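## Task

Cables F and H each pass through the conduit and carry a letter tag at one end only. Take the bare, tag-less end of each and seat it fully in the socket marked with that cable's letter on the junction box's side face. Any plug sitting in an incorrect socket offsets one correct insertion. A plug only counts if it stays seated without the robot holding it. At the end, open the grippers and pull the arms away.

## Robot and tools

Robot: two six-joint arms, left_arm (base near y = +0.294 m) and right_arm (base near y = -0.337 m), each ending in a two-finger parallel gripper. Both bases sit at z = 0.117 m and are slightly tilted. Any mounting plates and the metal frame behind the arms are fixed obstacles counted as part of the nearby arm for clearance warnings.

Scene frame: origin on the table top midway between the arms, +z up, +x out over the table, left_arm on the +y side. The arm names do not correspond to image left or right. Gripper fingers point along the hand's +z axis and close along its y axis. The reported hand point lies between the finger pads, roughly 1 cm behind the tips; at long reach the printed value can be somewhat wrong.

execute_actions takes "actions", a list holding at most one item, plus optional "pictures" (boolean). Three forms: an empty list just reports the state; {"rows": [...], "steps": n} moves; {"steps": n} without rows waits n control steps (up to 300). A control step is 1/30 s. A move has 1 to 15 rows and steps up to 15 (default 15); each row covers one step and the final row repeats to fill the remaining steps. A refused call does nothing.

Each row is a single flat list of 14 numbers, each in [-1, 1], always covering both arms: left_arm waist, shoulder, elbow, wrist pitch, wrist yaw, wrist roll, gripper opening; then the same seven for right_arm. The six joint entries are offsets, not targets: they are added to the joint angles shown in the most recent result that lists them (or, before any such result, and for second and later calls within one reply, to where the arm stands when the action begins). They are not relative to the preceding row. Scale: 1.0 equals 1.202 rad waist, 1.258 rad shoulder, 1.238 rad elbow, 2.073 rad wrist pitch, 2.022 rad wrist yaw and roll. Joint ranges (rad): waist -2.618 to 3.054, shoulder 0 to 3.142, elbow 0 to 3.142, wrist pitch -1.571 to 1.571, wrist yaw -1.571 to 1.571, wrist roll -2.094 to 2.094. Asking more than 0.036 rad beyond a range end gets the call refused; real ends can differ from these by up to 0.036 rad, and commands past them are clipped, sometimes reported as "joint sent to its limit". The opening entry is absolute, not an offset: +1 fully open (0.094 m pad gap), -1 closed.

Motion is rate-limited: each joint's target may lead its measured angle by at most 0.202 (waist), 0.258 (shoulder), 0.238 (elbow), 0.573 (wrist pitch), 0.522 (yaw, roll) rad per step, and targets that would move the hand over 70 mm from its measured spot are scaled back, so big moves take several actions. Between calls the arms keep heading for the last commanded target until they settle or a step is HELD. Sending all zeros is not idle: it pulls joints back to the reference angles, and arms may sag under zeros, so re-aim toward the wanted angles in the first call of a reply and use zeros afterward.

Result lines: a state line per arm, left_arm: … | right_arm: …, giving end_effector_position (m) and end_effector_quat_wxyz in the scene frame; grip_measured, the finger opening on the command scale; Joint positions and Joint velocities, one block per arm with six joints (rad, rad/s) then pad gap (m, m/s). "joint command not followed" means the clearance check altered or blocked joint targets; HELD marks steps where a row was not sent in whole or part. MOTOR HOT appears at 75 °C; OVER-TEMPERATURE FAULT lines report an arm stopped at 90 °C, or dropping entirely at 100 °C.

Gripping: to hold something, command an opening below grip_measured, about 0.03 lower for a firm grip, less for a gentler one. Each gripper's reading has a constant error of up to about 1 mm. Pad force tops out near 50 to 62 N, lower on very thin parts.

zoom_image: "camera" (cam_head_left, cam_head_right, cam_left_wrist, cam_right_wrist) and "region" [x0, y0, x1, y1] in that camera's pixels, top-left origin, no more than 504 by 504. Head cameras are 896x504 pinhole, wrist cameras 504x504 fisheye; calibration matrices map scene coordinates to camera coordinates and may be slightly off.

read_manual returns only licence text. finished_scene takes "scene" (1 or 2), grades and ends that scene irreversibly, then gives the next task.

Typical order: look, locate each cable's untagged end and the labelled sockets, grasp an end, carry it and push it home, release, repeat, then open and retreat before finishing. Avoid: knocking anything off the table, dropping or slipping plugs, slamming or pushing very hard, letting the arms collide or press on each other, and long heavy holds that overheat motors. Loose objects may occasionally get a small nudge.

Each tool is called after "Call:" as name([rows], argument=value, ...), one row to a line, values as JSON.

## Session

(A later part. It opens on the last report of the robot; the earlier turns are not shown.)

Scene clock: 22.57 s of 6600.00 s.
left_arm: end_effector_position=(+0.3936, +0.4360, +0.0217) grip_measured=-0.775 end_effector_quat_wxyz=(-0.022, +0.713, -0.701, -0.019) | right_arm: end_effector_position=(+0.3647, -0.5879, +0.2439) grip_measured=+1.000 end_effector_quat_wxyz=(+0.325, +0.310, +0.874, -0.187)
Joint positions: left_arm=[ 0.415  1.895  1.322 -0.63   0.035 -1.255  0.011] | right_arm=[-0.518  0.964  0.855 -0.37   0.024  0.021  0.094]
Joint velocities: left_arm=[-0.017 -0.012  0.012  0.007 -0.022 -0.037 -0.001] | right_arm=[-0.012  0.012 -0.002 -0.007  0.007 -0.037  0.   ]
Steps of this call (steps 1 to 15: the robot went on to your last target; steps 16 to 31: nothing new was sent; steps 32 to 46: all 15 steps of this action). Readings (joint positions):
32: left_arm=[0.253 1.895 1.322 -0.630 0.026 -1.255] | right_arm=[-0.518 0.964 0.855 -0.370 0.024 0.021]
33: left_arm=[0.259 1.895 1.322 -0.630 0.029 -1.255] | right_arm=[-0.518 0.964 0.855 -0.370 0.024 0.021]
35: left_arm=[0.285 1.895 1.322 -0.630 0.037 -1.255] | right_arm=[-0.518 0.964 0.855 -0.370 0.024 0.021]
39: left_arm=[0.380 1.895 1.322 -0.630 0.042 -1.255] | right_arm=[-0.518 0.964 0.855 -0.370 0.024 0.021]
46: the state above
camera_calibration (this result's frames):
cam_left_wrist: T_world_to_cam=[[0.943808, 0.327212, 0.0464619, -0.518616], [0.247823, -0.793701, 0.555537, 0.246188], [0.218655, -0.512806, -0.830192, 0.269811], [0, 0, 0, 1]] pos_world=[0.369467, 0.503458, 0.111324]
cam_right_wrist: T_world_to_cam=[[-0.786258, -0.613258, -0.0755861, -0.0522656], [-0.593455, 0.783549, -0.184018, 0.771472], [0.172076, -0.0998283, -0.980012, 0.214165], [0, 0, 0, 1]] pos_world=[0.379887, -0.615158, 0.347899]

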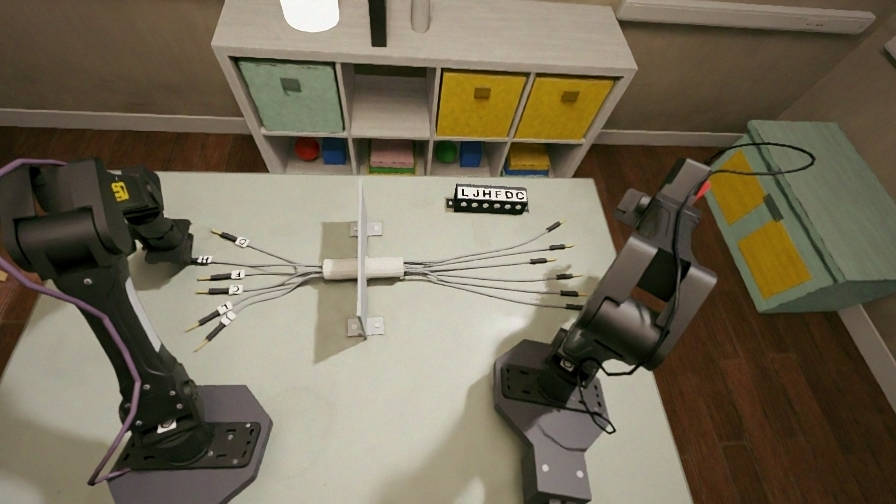

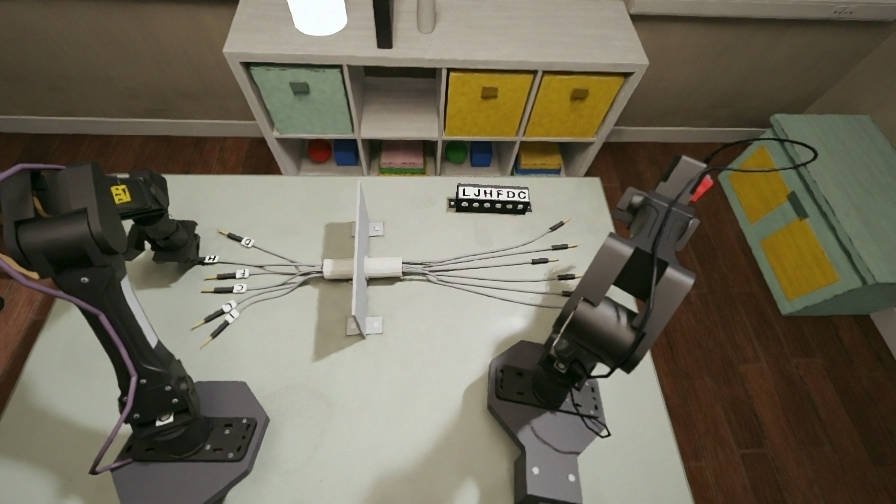

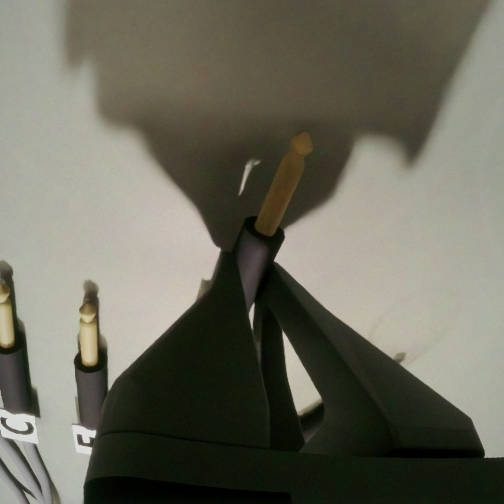

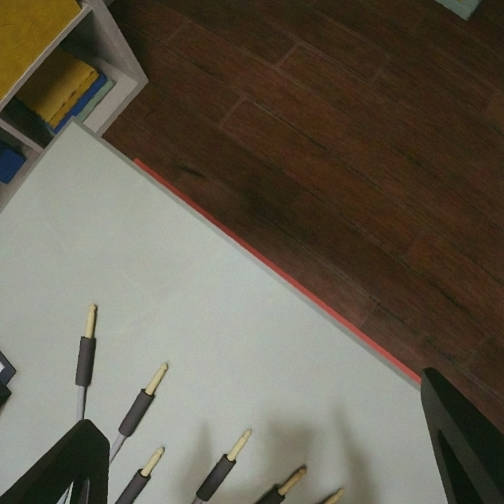

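Call:
execute_actions([
  {"rows":[[0,0,0,0,0,0,-0.3,0,0,0,0,0,0,1],[0,0,0,0,0,0,0.1,0,0,0,0,0,0,1],[0,-0.03,0,0,0,0,0.1,0,0,0,0,0,0,1],[0,-0.06,0,0,0,0,0.1,0,0,0,0,0,0,1],[0,-0.1,0,0,0,0,0.1,0,0,0,0,0,0,1],[0,-0.12,-0.02,0,0,0,0.1,0,0,0,0,0,0,1],[-0.03,-0.14,-0.05,0,0,0,0.1,0,0,0,0,0,0,1],[-0.06,-0.16,-0.09,0,0,0,0.1,0,0,0,0,0,0,1],[-0.09,-0.18,-0.13,0,0,0,0.1,0,0,0,0,0,0,1],[-0.12,-0.2,-0.18,-0.012,-0.01,0,0.1,0,0,0,0,0,0,1]],"steps":15},
], pictures=false)

Call:
execute_actions([
  {"steps":10},
])

Scene clock: 25.93 s of 6600.00 s.
left_arm: end_effector_position=(+0.3721, +0.3610, +0.0625) grip_measured=+0.098 end_effector_quat_wxyz=(-0.024, +0.658, -0.752, +0.014) | right_arm: end_effector_position=(+0.3647, -0.5879, +0.2439) grip_measured=+1.000 end_effector_quat_wxyz=(+0.325, +0.310, +0.874, -0.187)
Joint positions: left_arm=[ 0.256  1.641  1.114 -0.634  0.035 -1.255  0.052] | right_arm=[-0.518  0.964  0.855 -0.37   0.024  0.021  0.094]
Joint velocities: left_arm=[-0.061  0.051 -0.232 -0.125  0.007 -0.11  -0.   ] | right_arm=[-0.017 -0.007 -0.002 -0.037 -0.051 -0.081  0.   ]
Steps of this call (steps 1 to 15: the robot went on to your last target; steps 16 to 86: nothing new was sent; steps 87 to 101: all 15 steps of this action). Readings (joint positions):
87: left_arm=[0.414 1.895 1.322 -0.630 0.036 -1.255] | right_arm=[-0.518 0.964 0.855 -0.370 0.024 0.021]
88: left_arm=[0.414 1.895 1.322 -0.630 0.036 -1.255] | right_arm=[-0.518 0.964 0.855 -0.370 0.024 0.021]
90: left_arm=[0.414 1.890 1.322 -0.630 0.037 -1.255] | right_arm=[-0.518 0.964 0.855 -0.370 0.024 0.021]
94: left_arm=[0.405 1.791 1.281 -0.622 0.037 -1.255] | right_arm=[-0.518 0.964 0.855 -0.370 0.024 0.021]
101: the state above

Scene clock: 26.27 s of 6600.00 s.
left_arm: end_effector_position=(+0.3659, +0.3619, +0.0598) grip_measured=+0.098 end_effector_quat_wxyz=(-0.017, +0.660, -0.751, +0.008) | right_arm: end_effector_position=(+0.3647, -0.5879, +0.2439) grip_measured=+1.000 end_effector_quat_wxyz=(+0.325, +0.310, +0.874, -0.187)
Joint positions: left_arm=[ 0.259  1.643  1.105 -0.642  0.032 -1.255  0.052] | right_arm=[-0.518  0.964  0.855 -0.37   0.024  0.021  0.094]
Joint velocities: left_arm=[-0.012 -0.002 -0.007  0.051  0.037  0.081  0.   ] | right_arm=[-0.007  0.012 -0.012 -0.037 -0.066  0.066  0.   ]
Steps of this call (steps 1 to 10: the robot went on to your last target). Readings (joint positions):
1: left_arm=[0.256 1.643 1.109 -0.638 0.035 -1.255] | right_arm=[-0.518 0.964 0.855 -0.370 0.024 0.021]
2: left_arm=[0.258 1.643 1.106 -0.641 0.034 -1.255] | right_arm=[-0.518 0.964 0.855 -0.370 0.024 0.021]
4: left_arm=[0.259 1.643 1.105 -0.642 0.033 -1.255] | right_arm=[-0.518 0.964 0.855 -0.370 0.024 0.021]
8: left_arm=[0.259 1.643 1.105 -0.642 0.032 -1.255] | right_arm=[-0.518 0.964 0.855 -0.370 0.024 0.021]
10: the state above
camera_calibration (this result's frames):
cam_left_wrist: T_world_to_cam=[[0.980298, 0.188023, 0.0605282, -0.433796], [0.115579, -0.794509, 0.596152, 0.219313], [0.16018, -0.577411, -0.800587, 0.312485], [0, 0, 0, 1]] pos_world=[0.349847, 0.436242, 0.145684]
cam_right_wrist: T_world_to_cam=[[-0.786258, -0.613258, -0.0755861, -0.0522656], [-0.593455, 0.783549, -0.184018, 0.771472], [0.172076, -0.0998283, -0.980012, 0.214165], [0, 0, 0, 1]] pos_world=[0.379887, -0.615158, 0.347899]

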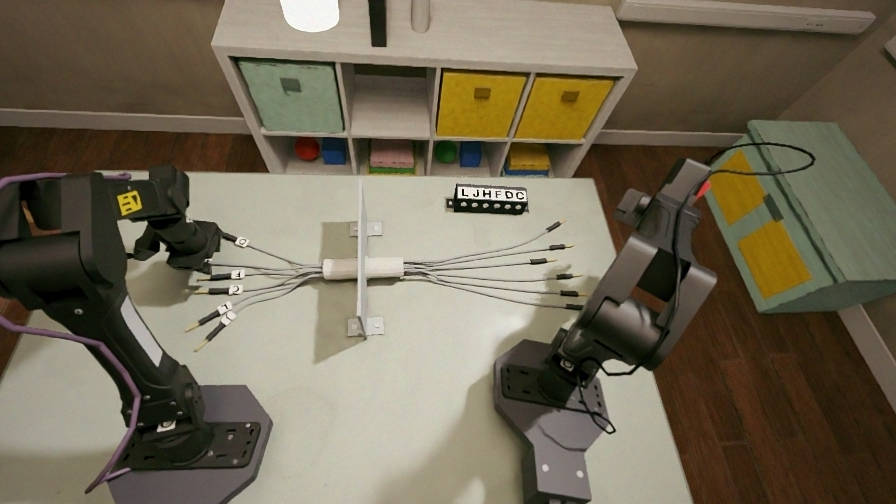

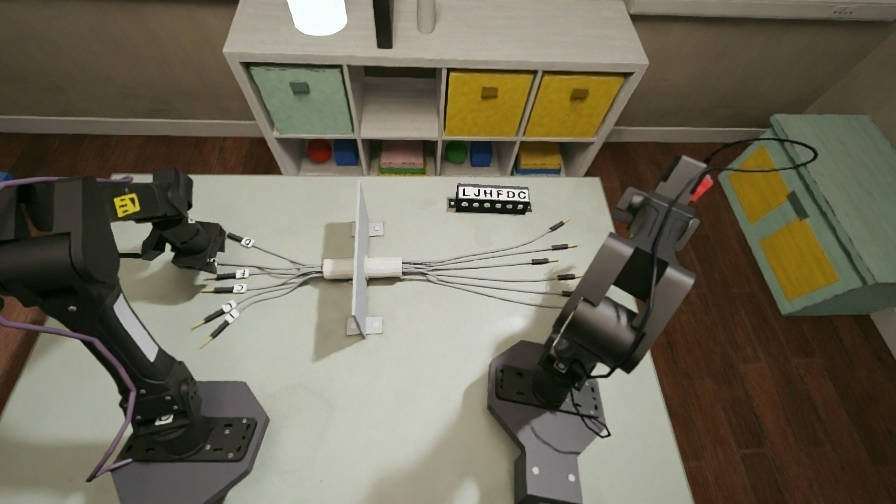

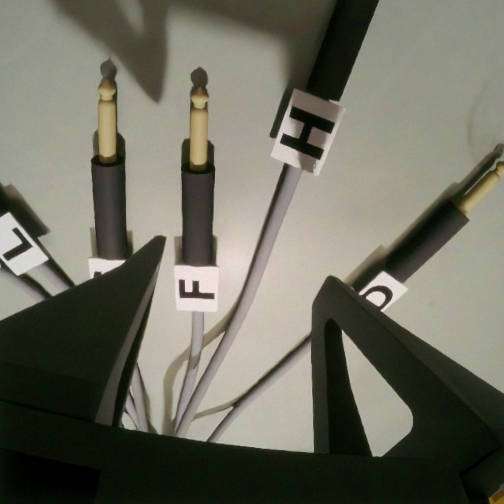

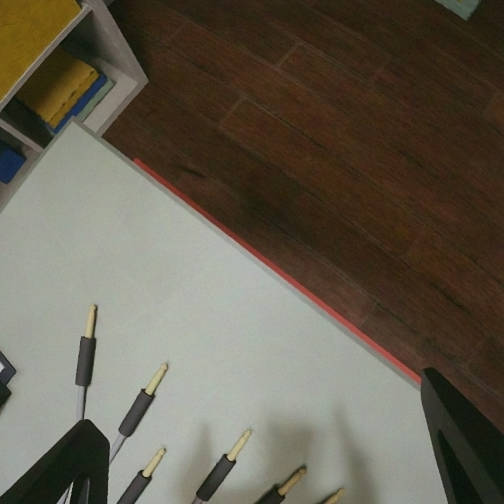

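Call:
execute_actions([
  {"rows":[[0,0.02,-0.03,0.01,0,0,-0.36,0,0,0,0,0,0,1],[0,0.03,-0.039,0.02,0,0,-0.36,0,0,0,0,0,0,1],[0,0.045,-0.039,0.03,0,0,-0.36,0,0,0,0,0,0,1],[0,0.06,-0.039,0.04,0,0,-0.36,0,0,0,0,0,0,1],[0,0.075,-0.039,0.05,0,0,-0.36,0,0,0,0,0,0,1]],"steps":15},
])

Scene clock: 30.37 s of 6600.00 s.
left_arm: end_effector_position=(+0.3500, +0.3598, +0.0203) grip_measured=-0.358 end_effector_quat_wxyz=(+0.011, +0.661, -0.751, -0.007) | right_arm: end_effector_position=(+0.3647, -0.5879, +0.2439) grip_measured=+1.000 end_effector_quat_wxyz=(+0.325, +0.310, +0.874, -0.187)
Joint positions: left_arm=[ 0.259  1.744  1.062 -0.561  0.034 -1.255  0.03 ] | right_arm=[-0.518  0.964  0.855 -0.37   0.024  0.021  0.094]
Joint velocities: left_arm=[-0.002  0.022 -0.002  0.066  0.051 -0.022 -0.   ] | right_arm=[-0.002 -0.002 -0.017  0.007  0.051  0.037  0.   ]
Steps of this call (steps 1 to 15: the robot went on to your last target; steps 16 to 90: nothing new was sent; then 0.60 s passed at rest; steps 91 to 105: all 15 steps of this action). Readings (joint positions):
91: left_arm=[0.259 1.644 1.102 -0.639 0.032 -1.255] | right_arm=[-0.518 0.964 0.855 -0.370 0.024 0.021]
92: left_arm=[0.259 1.645 1.096 -0.631 0.032 -1.255] | right_arm=[-0.518 0.964 0.855 -0.370 0.024 0.021]
94: left_arm=[0.259 1.663 1.083 -0.615 0.033 -1.255] | right_arm=[-0.518 0.964 0.855 -0.370 0.024 0.021]
98: left_arm=[0.259 1.731 1.070 -0.577 0.033 -1.255] | right_arm=[-0.518 0.964 0.855 -0.370 0.024 0.021]
105: the state above
camera_calibration (this result's frames):
cam_left_wrist: T_world_to_cam=[[0.981662, 0.190618, -0.00234565, -0.415549], [0.154027, -0.785856, 0.598921, 0.226492], [0.112322, -0.588299, -0.800805, 0.302917], [0, 0, 0, 1]] pos_world=[0.339018, 0.435407, 0.105952]
cam_right_wrist: T_world_to_cam=[[-0.786258, -0.613258, -0.0755861, -0.0522656], [-0.593455, 0.783549, -0.184018, 0.771472], [0.172076, -0.0998283, -0.980012, 0.214165], [0, 0, 0, 1]] pos_world=[0.379887, -0.615158, 0.347899]

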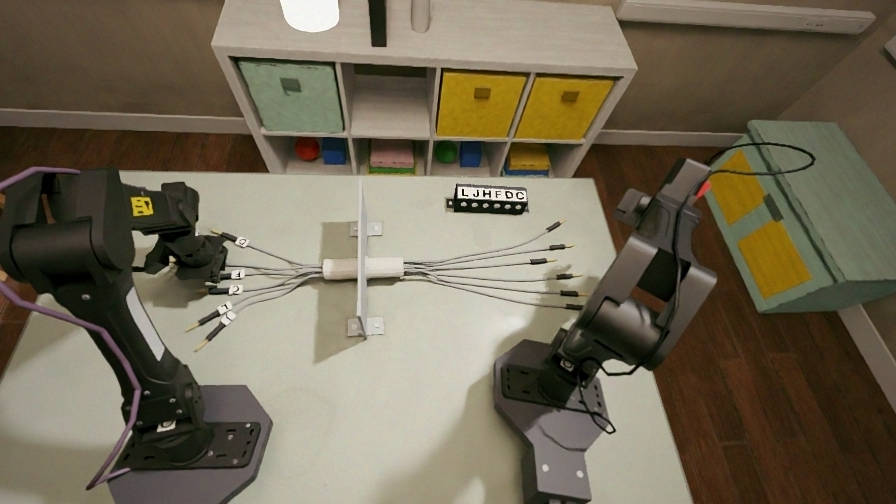

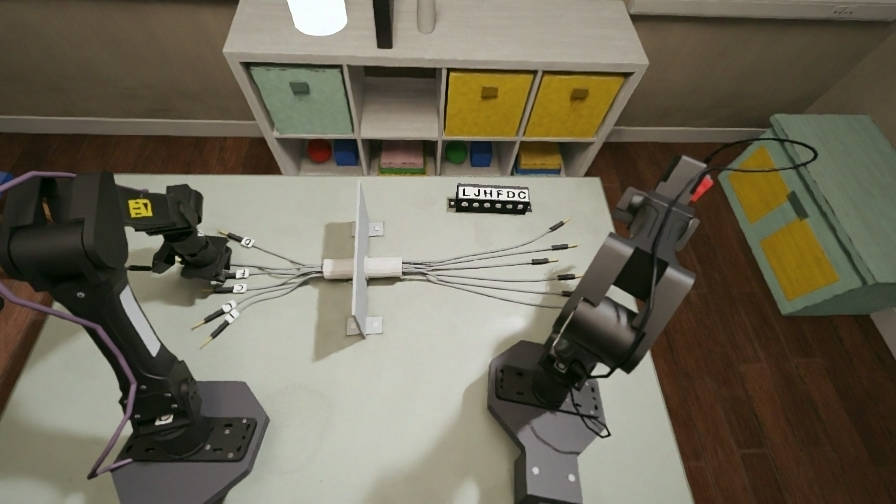

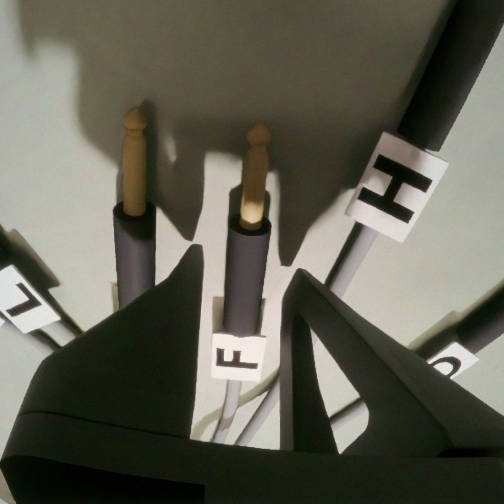

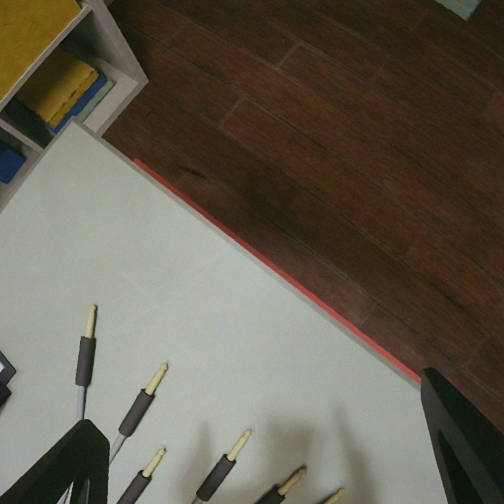

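Centred. Lower slightly, close, pull.

Call:
execute_actions([
  {"rows":[[0,0.015,0,0,0,0,-0.36,0,0,0,0,0,0,1],[0,0.015,0,0,0,0,-0.36,0,0,0,0,0,0,1],[0,0.015,0,0,0,0,-0.36,0,0,0,0,0,0,1],[0,0.015,0,0,0,0,-0.6,0,0,0,0,0,0,1],[0,0.015,0,0,0,0,-0.82,0,0,0,0,0,0,1]],"steps":12},
], pictures=false)

Call:
execute_actions([
  {"rows":[[0.03,-0.01,0,0,0,0,-0.82,0,0,0,0,0,0,1],[0.05,-0.01,0,0,0,0,-0.82,0,0,0,0,0,0,1],[0.07,-0.01,0,0,0,0,-0.82,0,0,0,0,0,0,1],[0.09,-0.01,0,0,0,0,-0.82,0,0,0,0,0,0,1],[0.11,-0.01,0,0,0,0,-0.82,0,0,0,0,0,0,1],[0.13,-0.01,0,0,0,0,-0.82,0,0,0,0,0,0,1]],"steps":15},
])

Scene clock: 31.50 s of 6600.00 s.
left_arm: end_effector_position=(+0.3520, +0.3599, +0.0202) grip_measured=-0.810 end_effector_quat_wxyz=(+0.008, +0.660, -0.751, -0.005) | right_arm: end_effector_position=(+0.3647, -0.5879, +0.2439) grip_measured=+1.000 end_effector_quat_wxyz=(+0.325, +0.310, +0.874, -0.187)
Joint positions: left_arm=[ 0.259  1.744  1.062 -0.553  0.036 -1.255  0.009] | right_arm=[-0.518  0.964  0.855 -0.37   0.024  0.021  0.094]
Joint velocities: left_arm=[-0.022 -0.007  0.002  0.007 -0.037 -0.066  0.   ] | right_arm=[-0.007 -0.032 -0.002 -0.081 -0.007 -0.022  0.   ]
Steps of this call (steps 1 to 15: the robot went on to your last target; steps 16 to 22: nothing new was sent; steps 23 to 34: all 12 steps of this action). Readings (joint positions):
23: left_arm=[0.259 1.744 1.062 -0.552 0.034 -1.255] | right_arm=[-0.518 0.964 0.855 -0.370 0.024 0.021]
24: left_arm=[0.259 1.744 1.062 -0.552 0.035 -1.255] | right_arm=[-0.518 0.964 0.855 -0.370 0.024 0.021]
26: left_arm=[0.259 1.744 1.062 -0.552 0.035 -1.255] | right_arm=[-0.518 0.964 0.855 -0.370 0.024 0.021]
30: left_arm=[0.259 1.744 1.062 -0.553 0.036 -1.255] | right_arm=[-0.518 0.964 0.855 -0.370 0.024 0.021]
34: the state above

Scene clock: 32.00 s of 6600.00 s.
left_arm: end_effector_position=(+0.3384, +0.4171, +0.0254) grip_measured=-0.818 end_effector_quat_wxyz=(-0.008, +0.715, -0.698, -0.022) | right_arm: end_effector_position=(+0.3647, -0.5879, +0.2439) grip_measured=+1.000 end_effector_quat_wxyz=(+0.325, +0.310, +0.874, -0.187)
Joint positions: left_arm=[ 0.421  1.739  1.062 -0.554  0.045 -1.255  0.009] | right_arm=[-0.518  0.964  0.855 -0.37   0.024  0.021  0.094]
Joint velocities: left_arm=[-0.027 -0.007  0.002  0.081  0.022  0.066  0.   ] | right_arm=[ 0.017  0.002  0.002  0.022  0.037 -0.066  0.   ]
Steps of this call (steps 1 to 15: all 15 steps of this action). Readings (joint positions):
1: left_arm=[0.262 1.742 1.062 -0.553 0.037 -1.255] | right_arm=[-0.518 0.964 0.855 -0.370 0.024 0.021]
2: left_arm=[0.268 1.740 1.062 -0.554 0.046 -1.255] | right_arm=[-0.518 0.964 0.855 -0.370 0.024 0.021]
4: left_arm=[0.294 1.739 1.062 -0.554 0.059 -1.255] | right_arm=[-0.518 0.964 0.855 -0.370 0.024 0.021]
8: left_arm=[0.393 1.739 1.062 -0.554 0.055 -1.255] | right_arm=[-0.518 0.964 0.855 -0.370 0.024 0.021]
15: the state above
camera_calibration (this result's frames):
cam_left_wrist: T_world_to_cam=[[0.941757, 0.335696, 0.0200312, -0.462688], [0.266913, -0.782372, 0.562717, 0.231458], [0.204574, -0.524597, -0.826407, 0.284917], [0, 0, 0, 1]] pos_world=[0.315674, 0.485875, 0.114481]
cam_right_wrist: T_world_to_cam=[[-0.786258, -0.613258, -0.0755861, -0.0522656], [-0.593455, 0.783549, -0.184018, 0.771472], [0.172076, -0.0998283, -0.980012, 0.214165], [0, 0, 0, 1]] pos_world=[0.379887, -0.615158, 0.347899]

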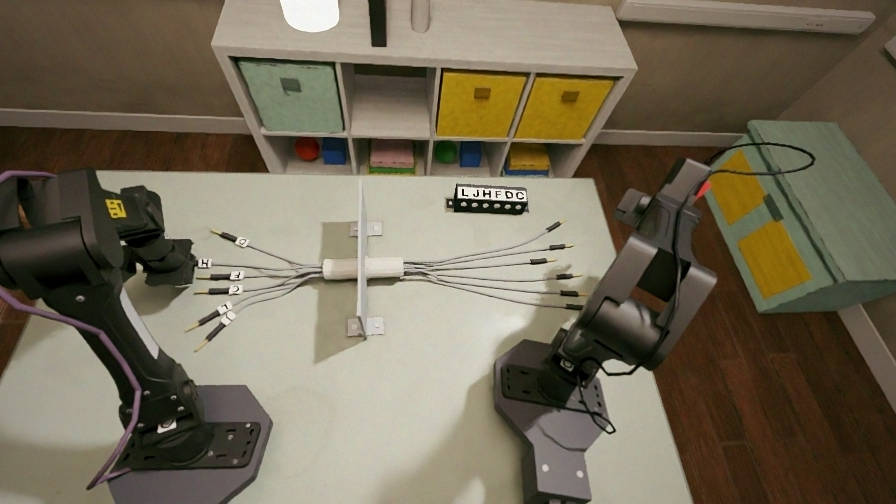

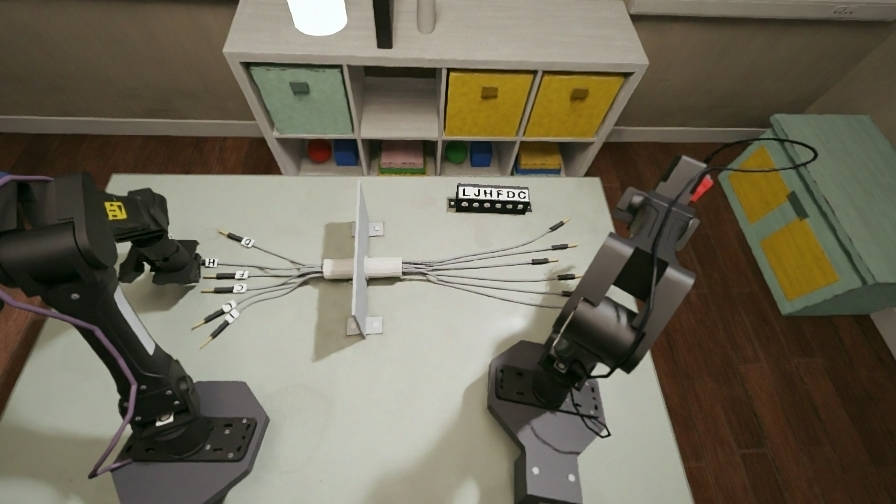

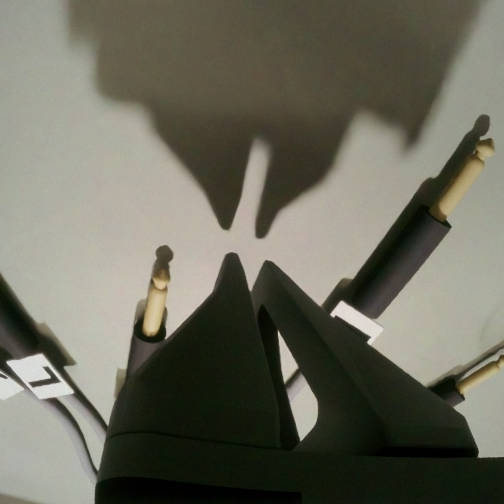

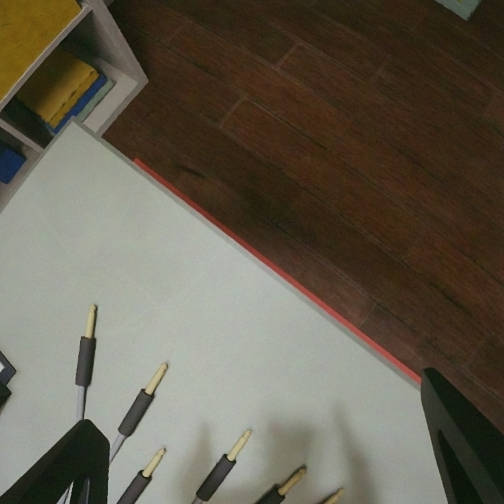

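Call:
execute_actions([
  {"rows":[[-0.03,0,0,0,0,0,-0.36,0,0,0,0,0,0,1],[-0.06,0,0,0,0,0,-0.36,0,0,0,0,0,0,1],[-0.09,0,0,0,0,0,-0.36,0,0,0,0,0,0,1],[-0.12,0,0,0,0,0,-0.36,0,0,0,0,0,0,1],[-0.14,0,0,0,-0.005,0,-0.36,0,0,0,0,0,0,1],[-0.14,0,0,0,-0.005,0,-0.36,0,0,0,0,0,0,1],[-0.14,0,0,0,-0.005,0,-0.36,0,0,0,0,0,0,1],[-0.14,0.02,0,0,-0.005,0,-0.36,0,0,0,0,0,0,1],[-0.14,0.035,0,0,-0.005,0,-0.36,0,0,0,0,0,0,1]],"steps":15},
])

Scene clock: 33.87 s of 6600.00 s.
left_arm: end_effector_position=(+0.3488, +0.3506, +0.0121) grip_measured=-0.362 end_effector_quat_wxyz=(+0.024, +0.655, -0.755, -0.002) | right_arm: end_effector_position=(+0.3647, -0.5879, +0.2439) grip_measured=+1.000 end_effector_quat_wxyz=(+0.325, +0.310, +0.874, -0.187)
Joint positions: left_arm=[ 0.243  1.771  1.062 -0.55   0.05  -1.255  0.03 ] | right_arm=[-0.518  0.964  0.855 -0.37   0.024  0.021  0.094]
Joint velocities: left_arm=[ 0.012 -0.002 -0.017  0.022 -0.066 -0.007  0.001] | right_arm=[-0.012  0.002 -0.032 -0.051  0.007 -0.022  0.   ]
Steps of this call (steps 1 to 15: the robot went on to your last target; steps 16 to 41: nothing new was sent; steps 42 to 56: all 15 steps of this action). Readings (joint positions):
42: left_arm=[0.419 1.739 1.062 -0.554 0.045 -1.255] | right_arm=[-0.518 0.964 0.855 -0.370 0.024 0.021]
43: left_arm=[0.412 1.739 1.062 -0.554 0.044 -1.255] | right_arm=[-0.518 0.964 0.855 -0.370 0.024 0.021]
45: left_arm=[0.370 1.739 1.062 -0.554 0.041 -1.255] | right_arm=[-0.518 0.964 0.855 -0.370 0.024 0.021]
49: left_arm=[0.253 1.740 1.062 -0.554 0.048 -1.255] | right_arm=[-0.518 0.964 0.855 -0.370 0.024 0.021]
56: the state above
camera_calibration (this result's frames):
cam_left_wrist: T_world_to_cam=[[0.984225, 0.175946, -0.0185771, -0.408179], [0.149865, -0.773278, 0.616102, 0.221149], [0.0940354, -0.609167, -0.787447, 0.304627], [0, 0, 0, 1]] pos_world=[0.339952, 0.428396, 0.0960444]
cam_right_wrist: T_world_to_cam=[[-0.786258, -0.613258, -0.0755861, -0.0522656], [-0.593455, 0.783549, -0.184018, 0.771472], [0.172076, -0.0998283, -0.980012, 0.214165], [0, 0, 0, 1]] pos_world=[0.379887, -0.615158, 0.347899]

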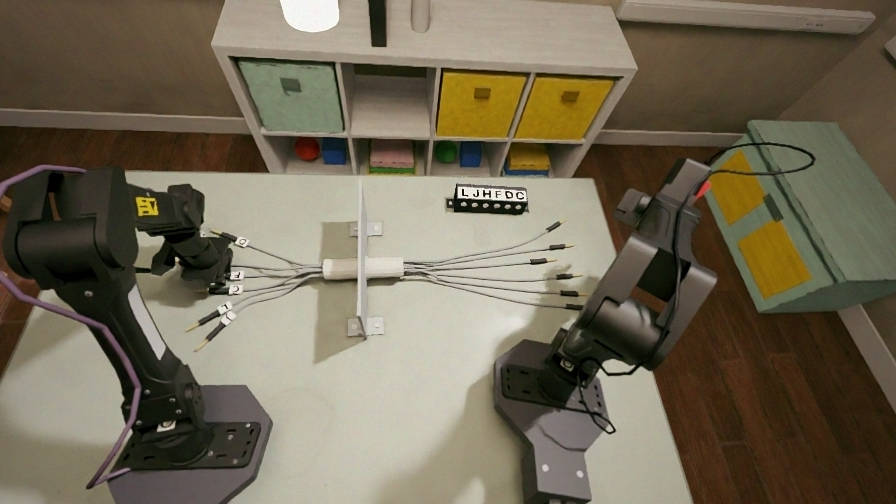

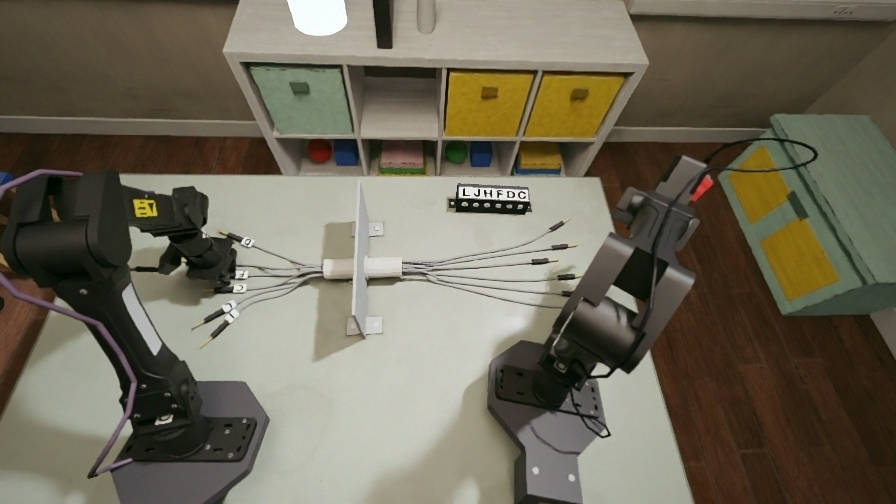

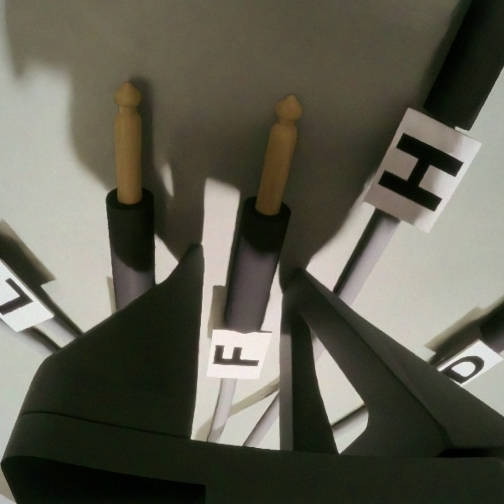

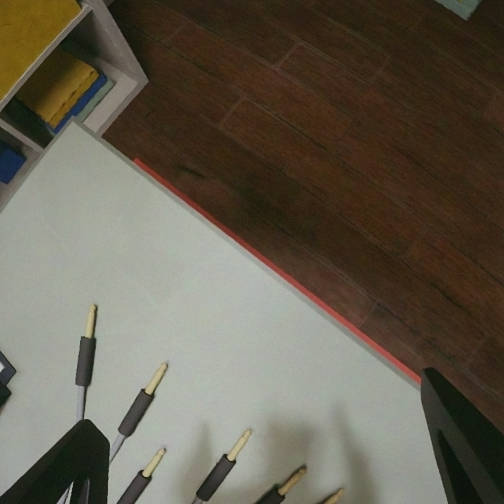

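Call:
execute_actions([
  {"rows":[[0,0.008,0,0,0,0,-0.5,0,0,0,0,0,0,1],[0,0.008,0,0,0,0,-0.65,0,0,0,0,0,0,1],[0,0.008,0,0,0,0,-0.82,0,0,0,0,0,0,1],[0,0.008,0,0,0,0,-0.82,0,0,0,0,0,0,1],[0,0.008,0,0,0,0,-0.82,0,0,0,0,0,0,1],[0,0.008,0,0,0,0,-0.82,0,0,0,0,0,0,1],[0.03,0,0,0,0,0,-0.82,0,0,0,0,0,0,1],[0.05,0,0,0,0,0,-0.82,0,0,0,0,0,0,1],[0.07,0,0,0,0,0,-0.82,0,0,0,0,0,0,1],[0.09,0,0,0,0,0,-0.82,0,0,0,0,0,0,1],[0.11,0,0,0,0,0,-0.82,0,0,0,0,0,0,1],[0.13,0,0,0,0,0,-0.82,0,0,0,0,0,0,1],[0.14,0,0,0,0,0,-0.82,0,0,0,0,0,0,1]],"steps":15},
], pictures=false)

Call:
execute_actions([
  {"steps":8},
])

Scene clock: 35.57 s of 6600.00 s.
left_arm: end_effector_position=(+0.3371, +0.4045, +0.0149) grip_measured=-0.769 end_effector_quat_wxyz=(+0.011, +0.709, -0.705, -0.015) | right_arm: end_effector_position=(+0.3647, -0.5879, +0.2439) grip_measured=+1.000 end_effector_quat_wxyz=(+0.325, +0.310, +0.874, -0.187)
Joint positions: left_arm=[ 0.398  1.771  1.062 -0.549  0.066 -1.255  0.011] | right_arm=[-0.518  0.964  0.855 -0.37   0.024  0.021  0.094]
Joint velocities: left_arm=[ 0.437 -0.012 -0.012 -0.081 -0.037 -0.007  0.   ] | right_arm=[-0.012  0.002 -0.002 -0.022  0.007  0.022  0.   ]
Steps of this call (steps 1 to 15: the robot went on to your last target; steps 16 to 36: nothing new was sent; steps 37 to 51: all 15 steps of this action). Readings (joint positions):
37: left_arm=[0.243 1.771 1.062 -0.550 0.050 -1.255] | right_arm=[-0.518 0.964 0.855 -0.370 0.024 0.021]
38: left_arm=[0.243 1.771 1.062 -0.549 0.051 -1.255] | right_arm=[-0.518 0.964 0.855 -0.370 0.024 0.021]
40: left_arm=[0.243 1.771 1.062 -0.549 0.053 -1.255] | right_arm=[-0.518 0.964 0.855 -0.370 0.024 0.021]
44: left_arm=[0.250 1.771 1.062 -0.549 0.058 -1.255] | right_arm=[-0.518 0.964 0.855 -0.370 0.024 0.021]
51: the state above

Scene clock: 35.83 s of 6600.00 s.
left_arm: end_effector_position=(+0.3352, +0.4106, +0.0153) grip_measured=-0.769 end_effector_quat_wxyz=(+0.009, +0.714, -0.700, -0.018) | right_arm: end_effector_position=(+0.3647, -0.5879, +0.2439) grip_measured=+1.000 end_effector_quat_wxyz=(+0.325, +0.310, +0.874, -0.187)
Joint positions: left_arm=[ 0.414  1.771  1.062 -0.549  0.063 -1.255  0.011] | right_arm=[-0.518  0.964  0.855 -0.37   0.024  0.021  0.094]
Joint velocities: left_arm=[ 0.012  0.007 -0.027  0.022 -0.037 -0.037  0.   ] | right_arm=[-0.002  0.022 -0.002 -0.022  0.007  0.022  0.   ]
Steps of this call (steps 1 to 8: the robot went on to your last target). Readings (joint positions):
1: left_arm=[0.410 1.771 1.062 -0.549 0.064 -1.255] | right_arm=[-0.518 0.964 0.855 -0.370 0.024 0.021]
2: left_arm=[0.415 1.771 1.062 -0.549 0.063 -1.255] | right_arm=[-0.518 0.964 0.855 -0.370 0.024 0.021]
4: left_arm=[0.414 1.771 1.062 -0.549 0.063 -1.255] | right_arm=[-0.518 0.964 0.855 -0.370 0.024 0.021]
8: the state above
camera_calibration (this result's frames):
cam_left_wrist: T_world_to_cam=[[0.943236, 0.332044, -0.00723163, -0.455868], [0.274504, -0.767155, 0.57976, 0.223841], [0.186958, -0.548835, -0.814755, 0.289499], [0, 0, 0, 1]] pos_world=[0.314422, 0.481976, 0.1028]
cam_right_wrist: T_world_to_cam=[[-0.786258, -0.613258, -0.0755861, -0.0522656], [-0.593455, 0.783549, -0.184018, 0.771472], [0.172076, -0.0998283, -0.980012, 0.214165], [0, 0, 0, 1]] pos_world=[0.379887, -0.615158, 0.347899]

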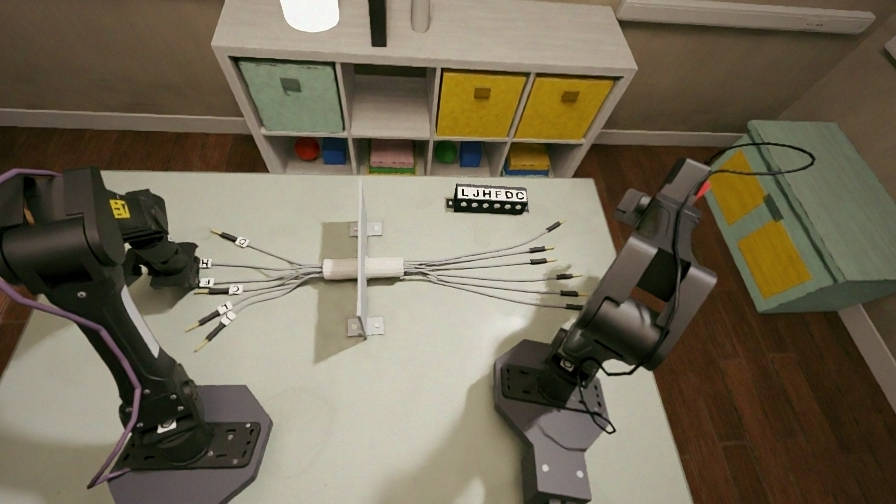

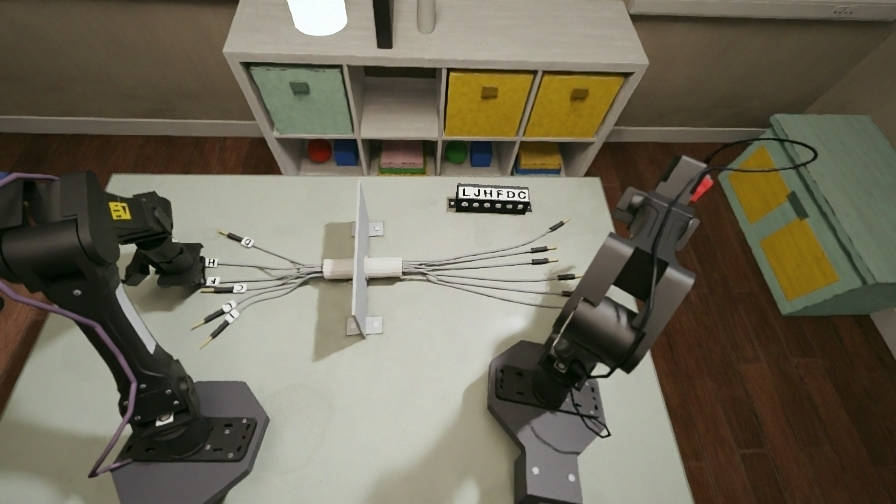

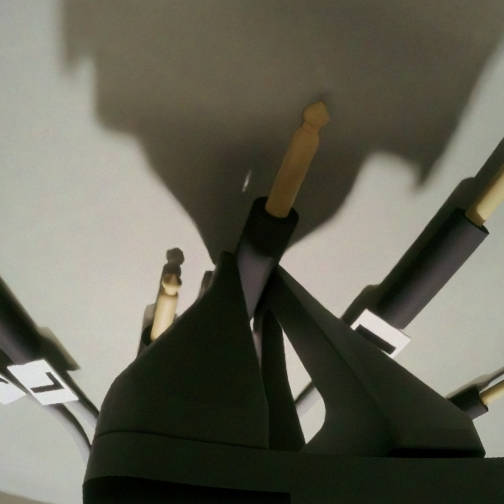

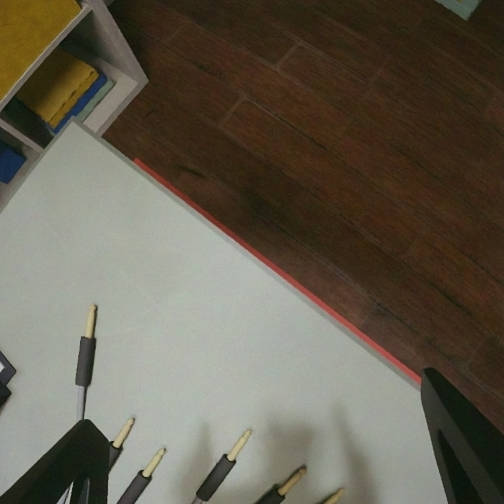

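Call:
execute_actions([
  {"rows":[[0,0,0,0,0,0,0.2,0,0,0,0,0,0,1],[0,0,0,0,0,0,0.2,0,0,0,0,0,0,1],[0,-0.04,0,0,0,0,0.2,0,0,0,0,0,0,1],[0,-0.08,0,0,0,0,0.2,0,0,0,0,0,0,1],[0,-0.12,0,0,0,0,0.2,0,0,0,0,0,0,1],[0.03,-0.16,0,-0.02,0,0,0.2,0,0,0,0,0,0,1],[0.06,-0.2,0,-0.04,0,0,0.2,0,0,0,0,0,0,1],[0.1,-0.25,0,-0.06,0,0,0.2,0,0,0,0,0,0,1],[0.15,-0.3,0,-0.08,0,0,0.2,0,0,0,0,0,0,1]],"steps":15},
], pictures=false)

Call:
zoom_image(camera="cam_head_left", region=[430, 170, 610, 320])

Call:
zoom_image(camera="cam_head_right", region=[430, 170, 610, 320])

Scene clock: 37.53 s of 6600.00 s.
left_arm: end_effector_position=(+0.3455, +0.4738, +0.1480) grip_measured=+0.198 end_effector_quat_wxyz=(-0.152, +0.754, -0.639, +0.014) | right_arm: end_effector_position=(+0.3647, -0.5879, +0.2439) grip_measured=+1.000 end_effector_quat_wxyz=(+0.325, +0.310, +0.874, -0.187)
Joint positions: left_arm=[ 0.602  1.374  1.063 -0.641  0.065 -1.255  0.056] | right_arm=[-0.518  0.964  0.855 -0.37   0.024  0.021  0.094]
Joint velocities: left_arm=[ 0.002 -0.007  0.002 -0.154  0.022  0.095 -0.   ] | right_arm=[-0.007 -0.007 -0.017 -0.022 -0.007  0.007  0.   ]
Steps of this call (steps 1 to 30: the robot went on to your last target; steps 31 to 36: nothing new was sent; steps 37 to 51: all 15 steps of this action). Readings (joint positions):
37: left_arm=[0.414 1.771 1.062 -0.549 0.064 -1.255] | right_arm=[-0.518 0.964 0.855 -0.370 0.024 0.021]
38: left_arm=[0.414 1.771 1.062 -0.549 0.065 -1.255] | right_arm=[-0.518 0.964 0.855 -0.370 0.024 0.021]
40: left_arm=[0.414 1.761 1.062 -0.549 0.065 -1.255] | right_arm=[-0.518 0.964 0.855 -0.370 0.024 0.021]
44: left_arm=[0.439 1.619 1.057 -0.578 0.076 -1.255] | right_arm=[-0.518 0.964 0.855 -0.370 0.024 0.021]
51: the state above

Region (430, 170, 610, 320) of cam_head_left's 896x504 image, scaled by 2.800, with more detail than that image has.

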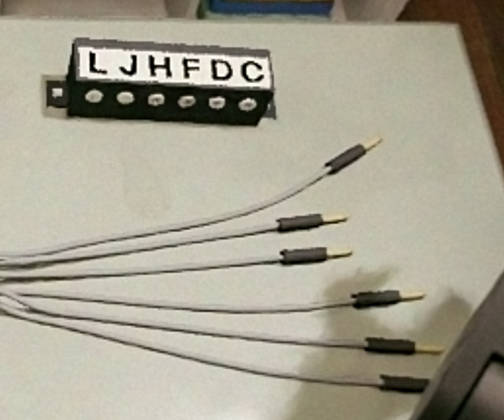

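Region (430, 170, 610, 320) of cam_head_right's 896x504 image, scaled by 2.800, with more detail than that image has.

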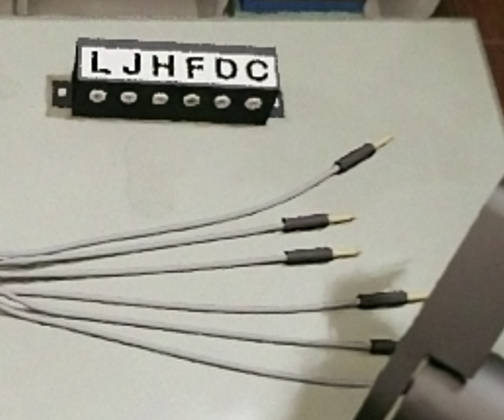

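Call:
execute_actions([
  {"rows":[[0,0,0,0,0,0,0.2,0.377,0.475,0.123,-0.141,-0.01,0.593,-0.3]],"steps":15},
], pictures=false)

Call:
execute_actions([
  {"steps":15},
])

Scene clock: 46.90 s of 6600.00 s.
left_arm: end_effector_position=(+0.3412, +0.4713, +0.1423) grip_measured=+0.198 end_effector_quat_wxyz=(-0.137, +0.756, -0.640, +0.010) | right_arm: end_effector_position=(+0.3739, -0.4237, +0.0499) grip_measured=-0.297 end_effector_quat_wxyz=(-0.022, +0.621, +0.783, +0.010)
Joint positions: left_arm=[ 0.6    1.388  1.063 -0.657  0.068 -1.255  0.056] | right_arm=[-0.061  1.597  0.984 -0.636 -0.002  1.071  0.033]
Joint velocities: left_arm=[ 0.027  0.007  0.002  0.037 -0.007  0.051 -0.   ] | right_arm=[ 0.002 -0.105  0.002 -0.066 -0.022  0.945  0.   ]
Steps of this call (steps 1 to 30: the robot went on to your last target; steps 31 to 90: nothing new was sent; then 5.87 s passed at rest; steps 91 to 105: all 15 steps of this action). Readings (joint positions):
91: left_arm=[0.600 1.388 1.063 -0.689 0.067 -1.255] | right_arm=[-0.497 0.986 0.875 -0.407 0.035 0.085]
92: left_arm=[0.600 1.388 1.063 -0.684 0.067 -1.255] | right_arm=[-0.447 1.038 0.918 -0.453 0.038 0.173]
94: left_arm=[0.600 1.388 1.063 -0.672 0.067 -1.255] | right_arm=[-0.339 1.164 0.972 -0.476 0.030 0.321]
98: left_arm=[0.600 1.388 1.063 -0.662 0.068 -1.255] | right_arm=[-0.165 1.400 0.984 -0.521 0.019 0.589]
105: the state above

Scene clock: 47.40 s of 6600.00 s.
left_arm: end_effector_position=(+0.3414, +0.4713, +0.1423) grip_measured=+0.198 end_effector_quat_wxyz=(-0.137, +0.756, -0.640, +0.010) | right_arm: end_effector_position=(+0.3725, -0.4233, +0.0514) grip_measured=-0.297 end_effector_quat_wxyz=(-0.025, +0.673, +0.740, +0.007)
Joint positions: left_arm=[ 0.6    1.388  1.063 -0.656  0.068 -1.255  0.056] | right_arm=[-0.061  1.592  0.984 -0.646 -0.002  1.206  0.033]
Joint velocities: left_arm=[-0.002 -0.012 -0.007 -0.022 -0.037  0.037 -0.   ] | right_arm=[-0.012 -0.022  0.012 -0.022 -0.022  0.022 -0.001]
Steps of this call (steps 1 to 15: the robot went on to your last target). Readings (joint positions):
1: left_arm=[0.600 1.388 1.063 -0.657 0.068 -1.255] | right_arm=[-0.061 1.594 0.984 -0.638 -0.002 1.099]
2: left_arm=[0.600 1.388 1.063 -0.657 0.068 -1.255] | right_arm=[-0.061 1.593 0.984 -0.639 -0.002 1.121]
4: left_arm=[0.600 1.388 1.063 -0.656 0.068 -1.255] | right_arm=[-0.061 1.592 0.984 -0.642 -0.002 1.154]
8: left_arm=[0.600 1.388 1.063 -0.656 0.068 -1.255] | right_arm=[-0.061 1.592 0.984 -0.644 -0.002 1.187]
15: the state above
camera_calibration (this result's frames):
cam_left_wrist: T_world_to_cam=[[0.854727, 0.435273, 0.282806, -0.5406], [0.252293, -0.824501, 0.506504, 0.24016], [0.453642, -0.361573, -0.814539, 0.24581], [0, 0, 0, 1]] pos_world=[0.289965, 0.522199, 0.231465]
cam_right_wrist: T_world_to_cam=[[-0.985151, 0.171364, 0.0105767, 0.442108], [0.145362, 0.799716, 0.582515, 0.304009], [0.0913636, 0.575403, -0.812751, 0.347901], [0, 0, 0, 1]] pos_world=[0.359566, -0.519065, 0.100991]

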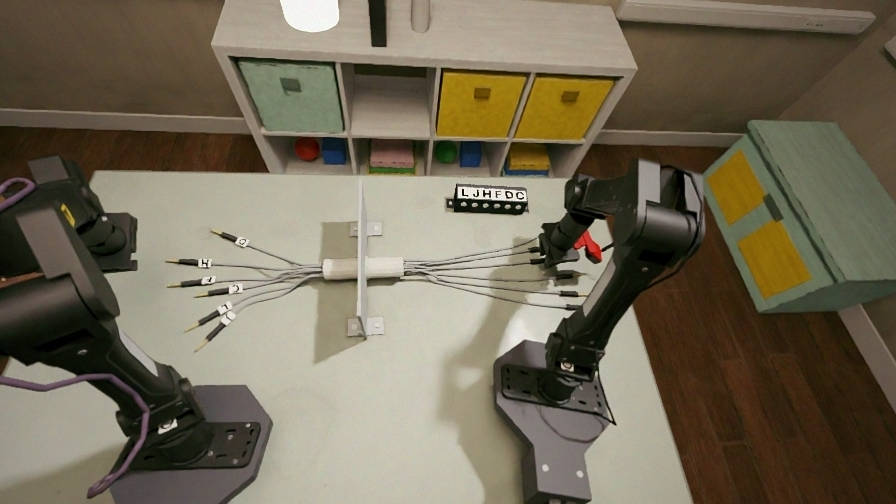

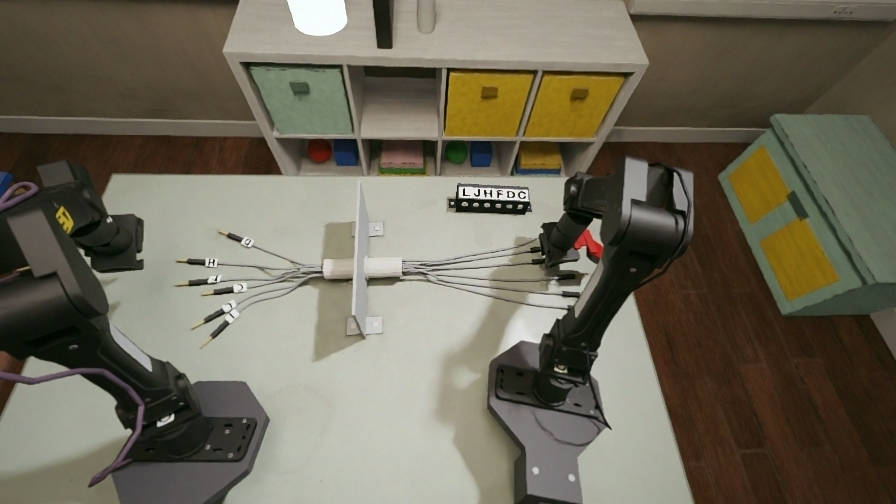

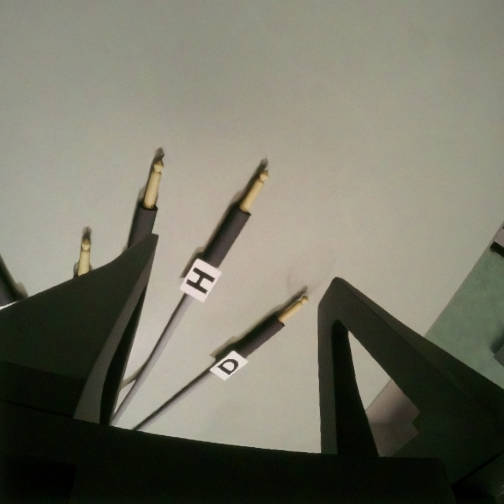

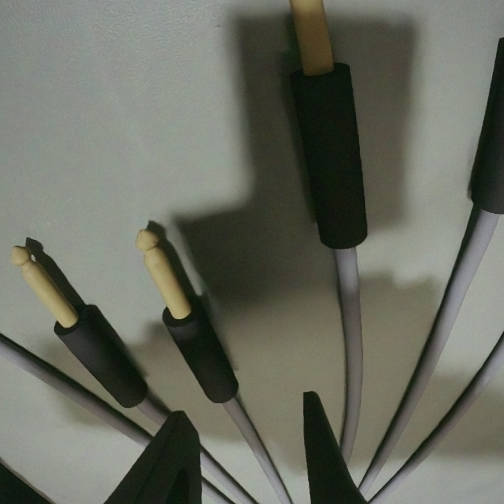

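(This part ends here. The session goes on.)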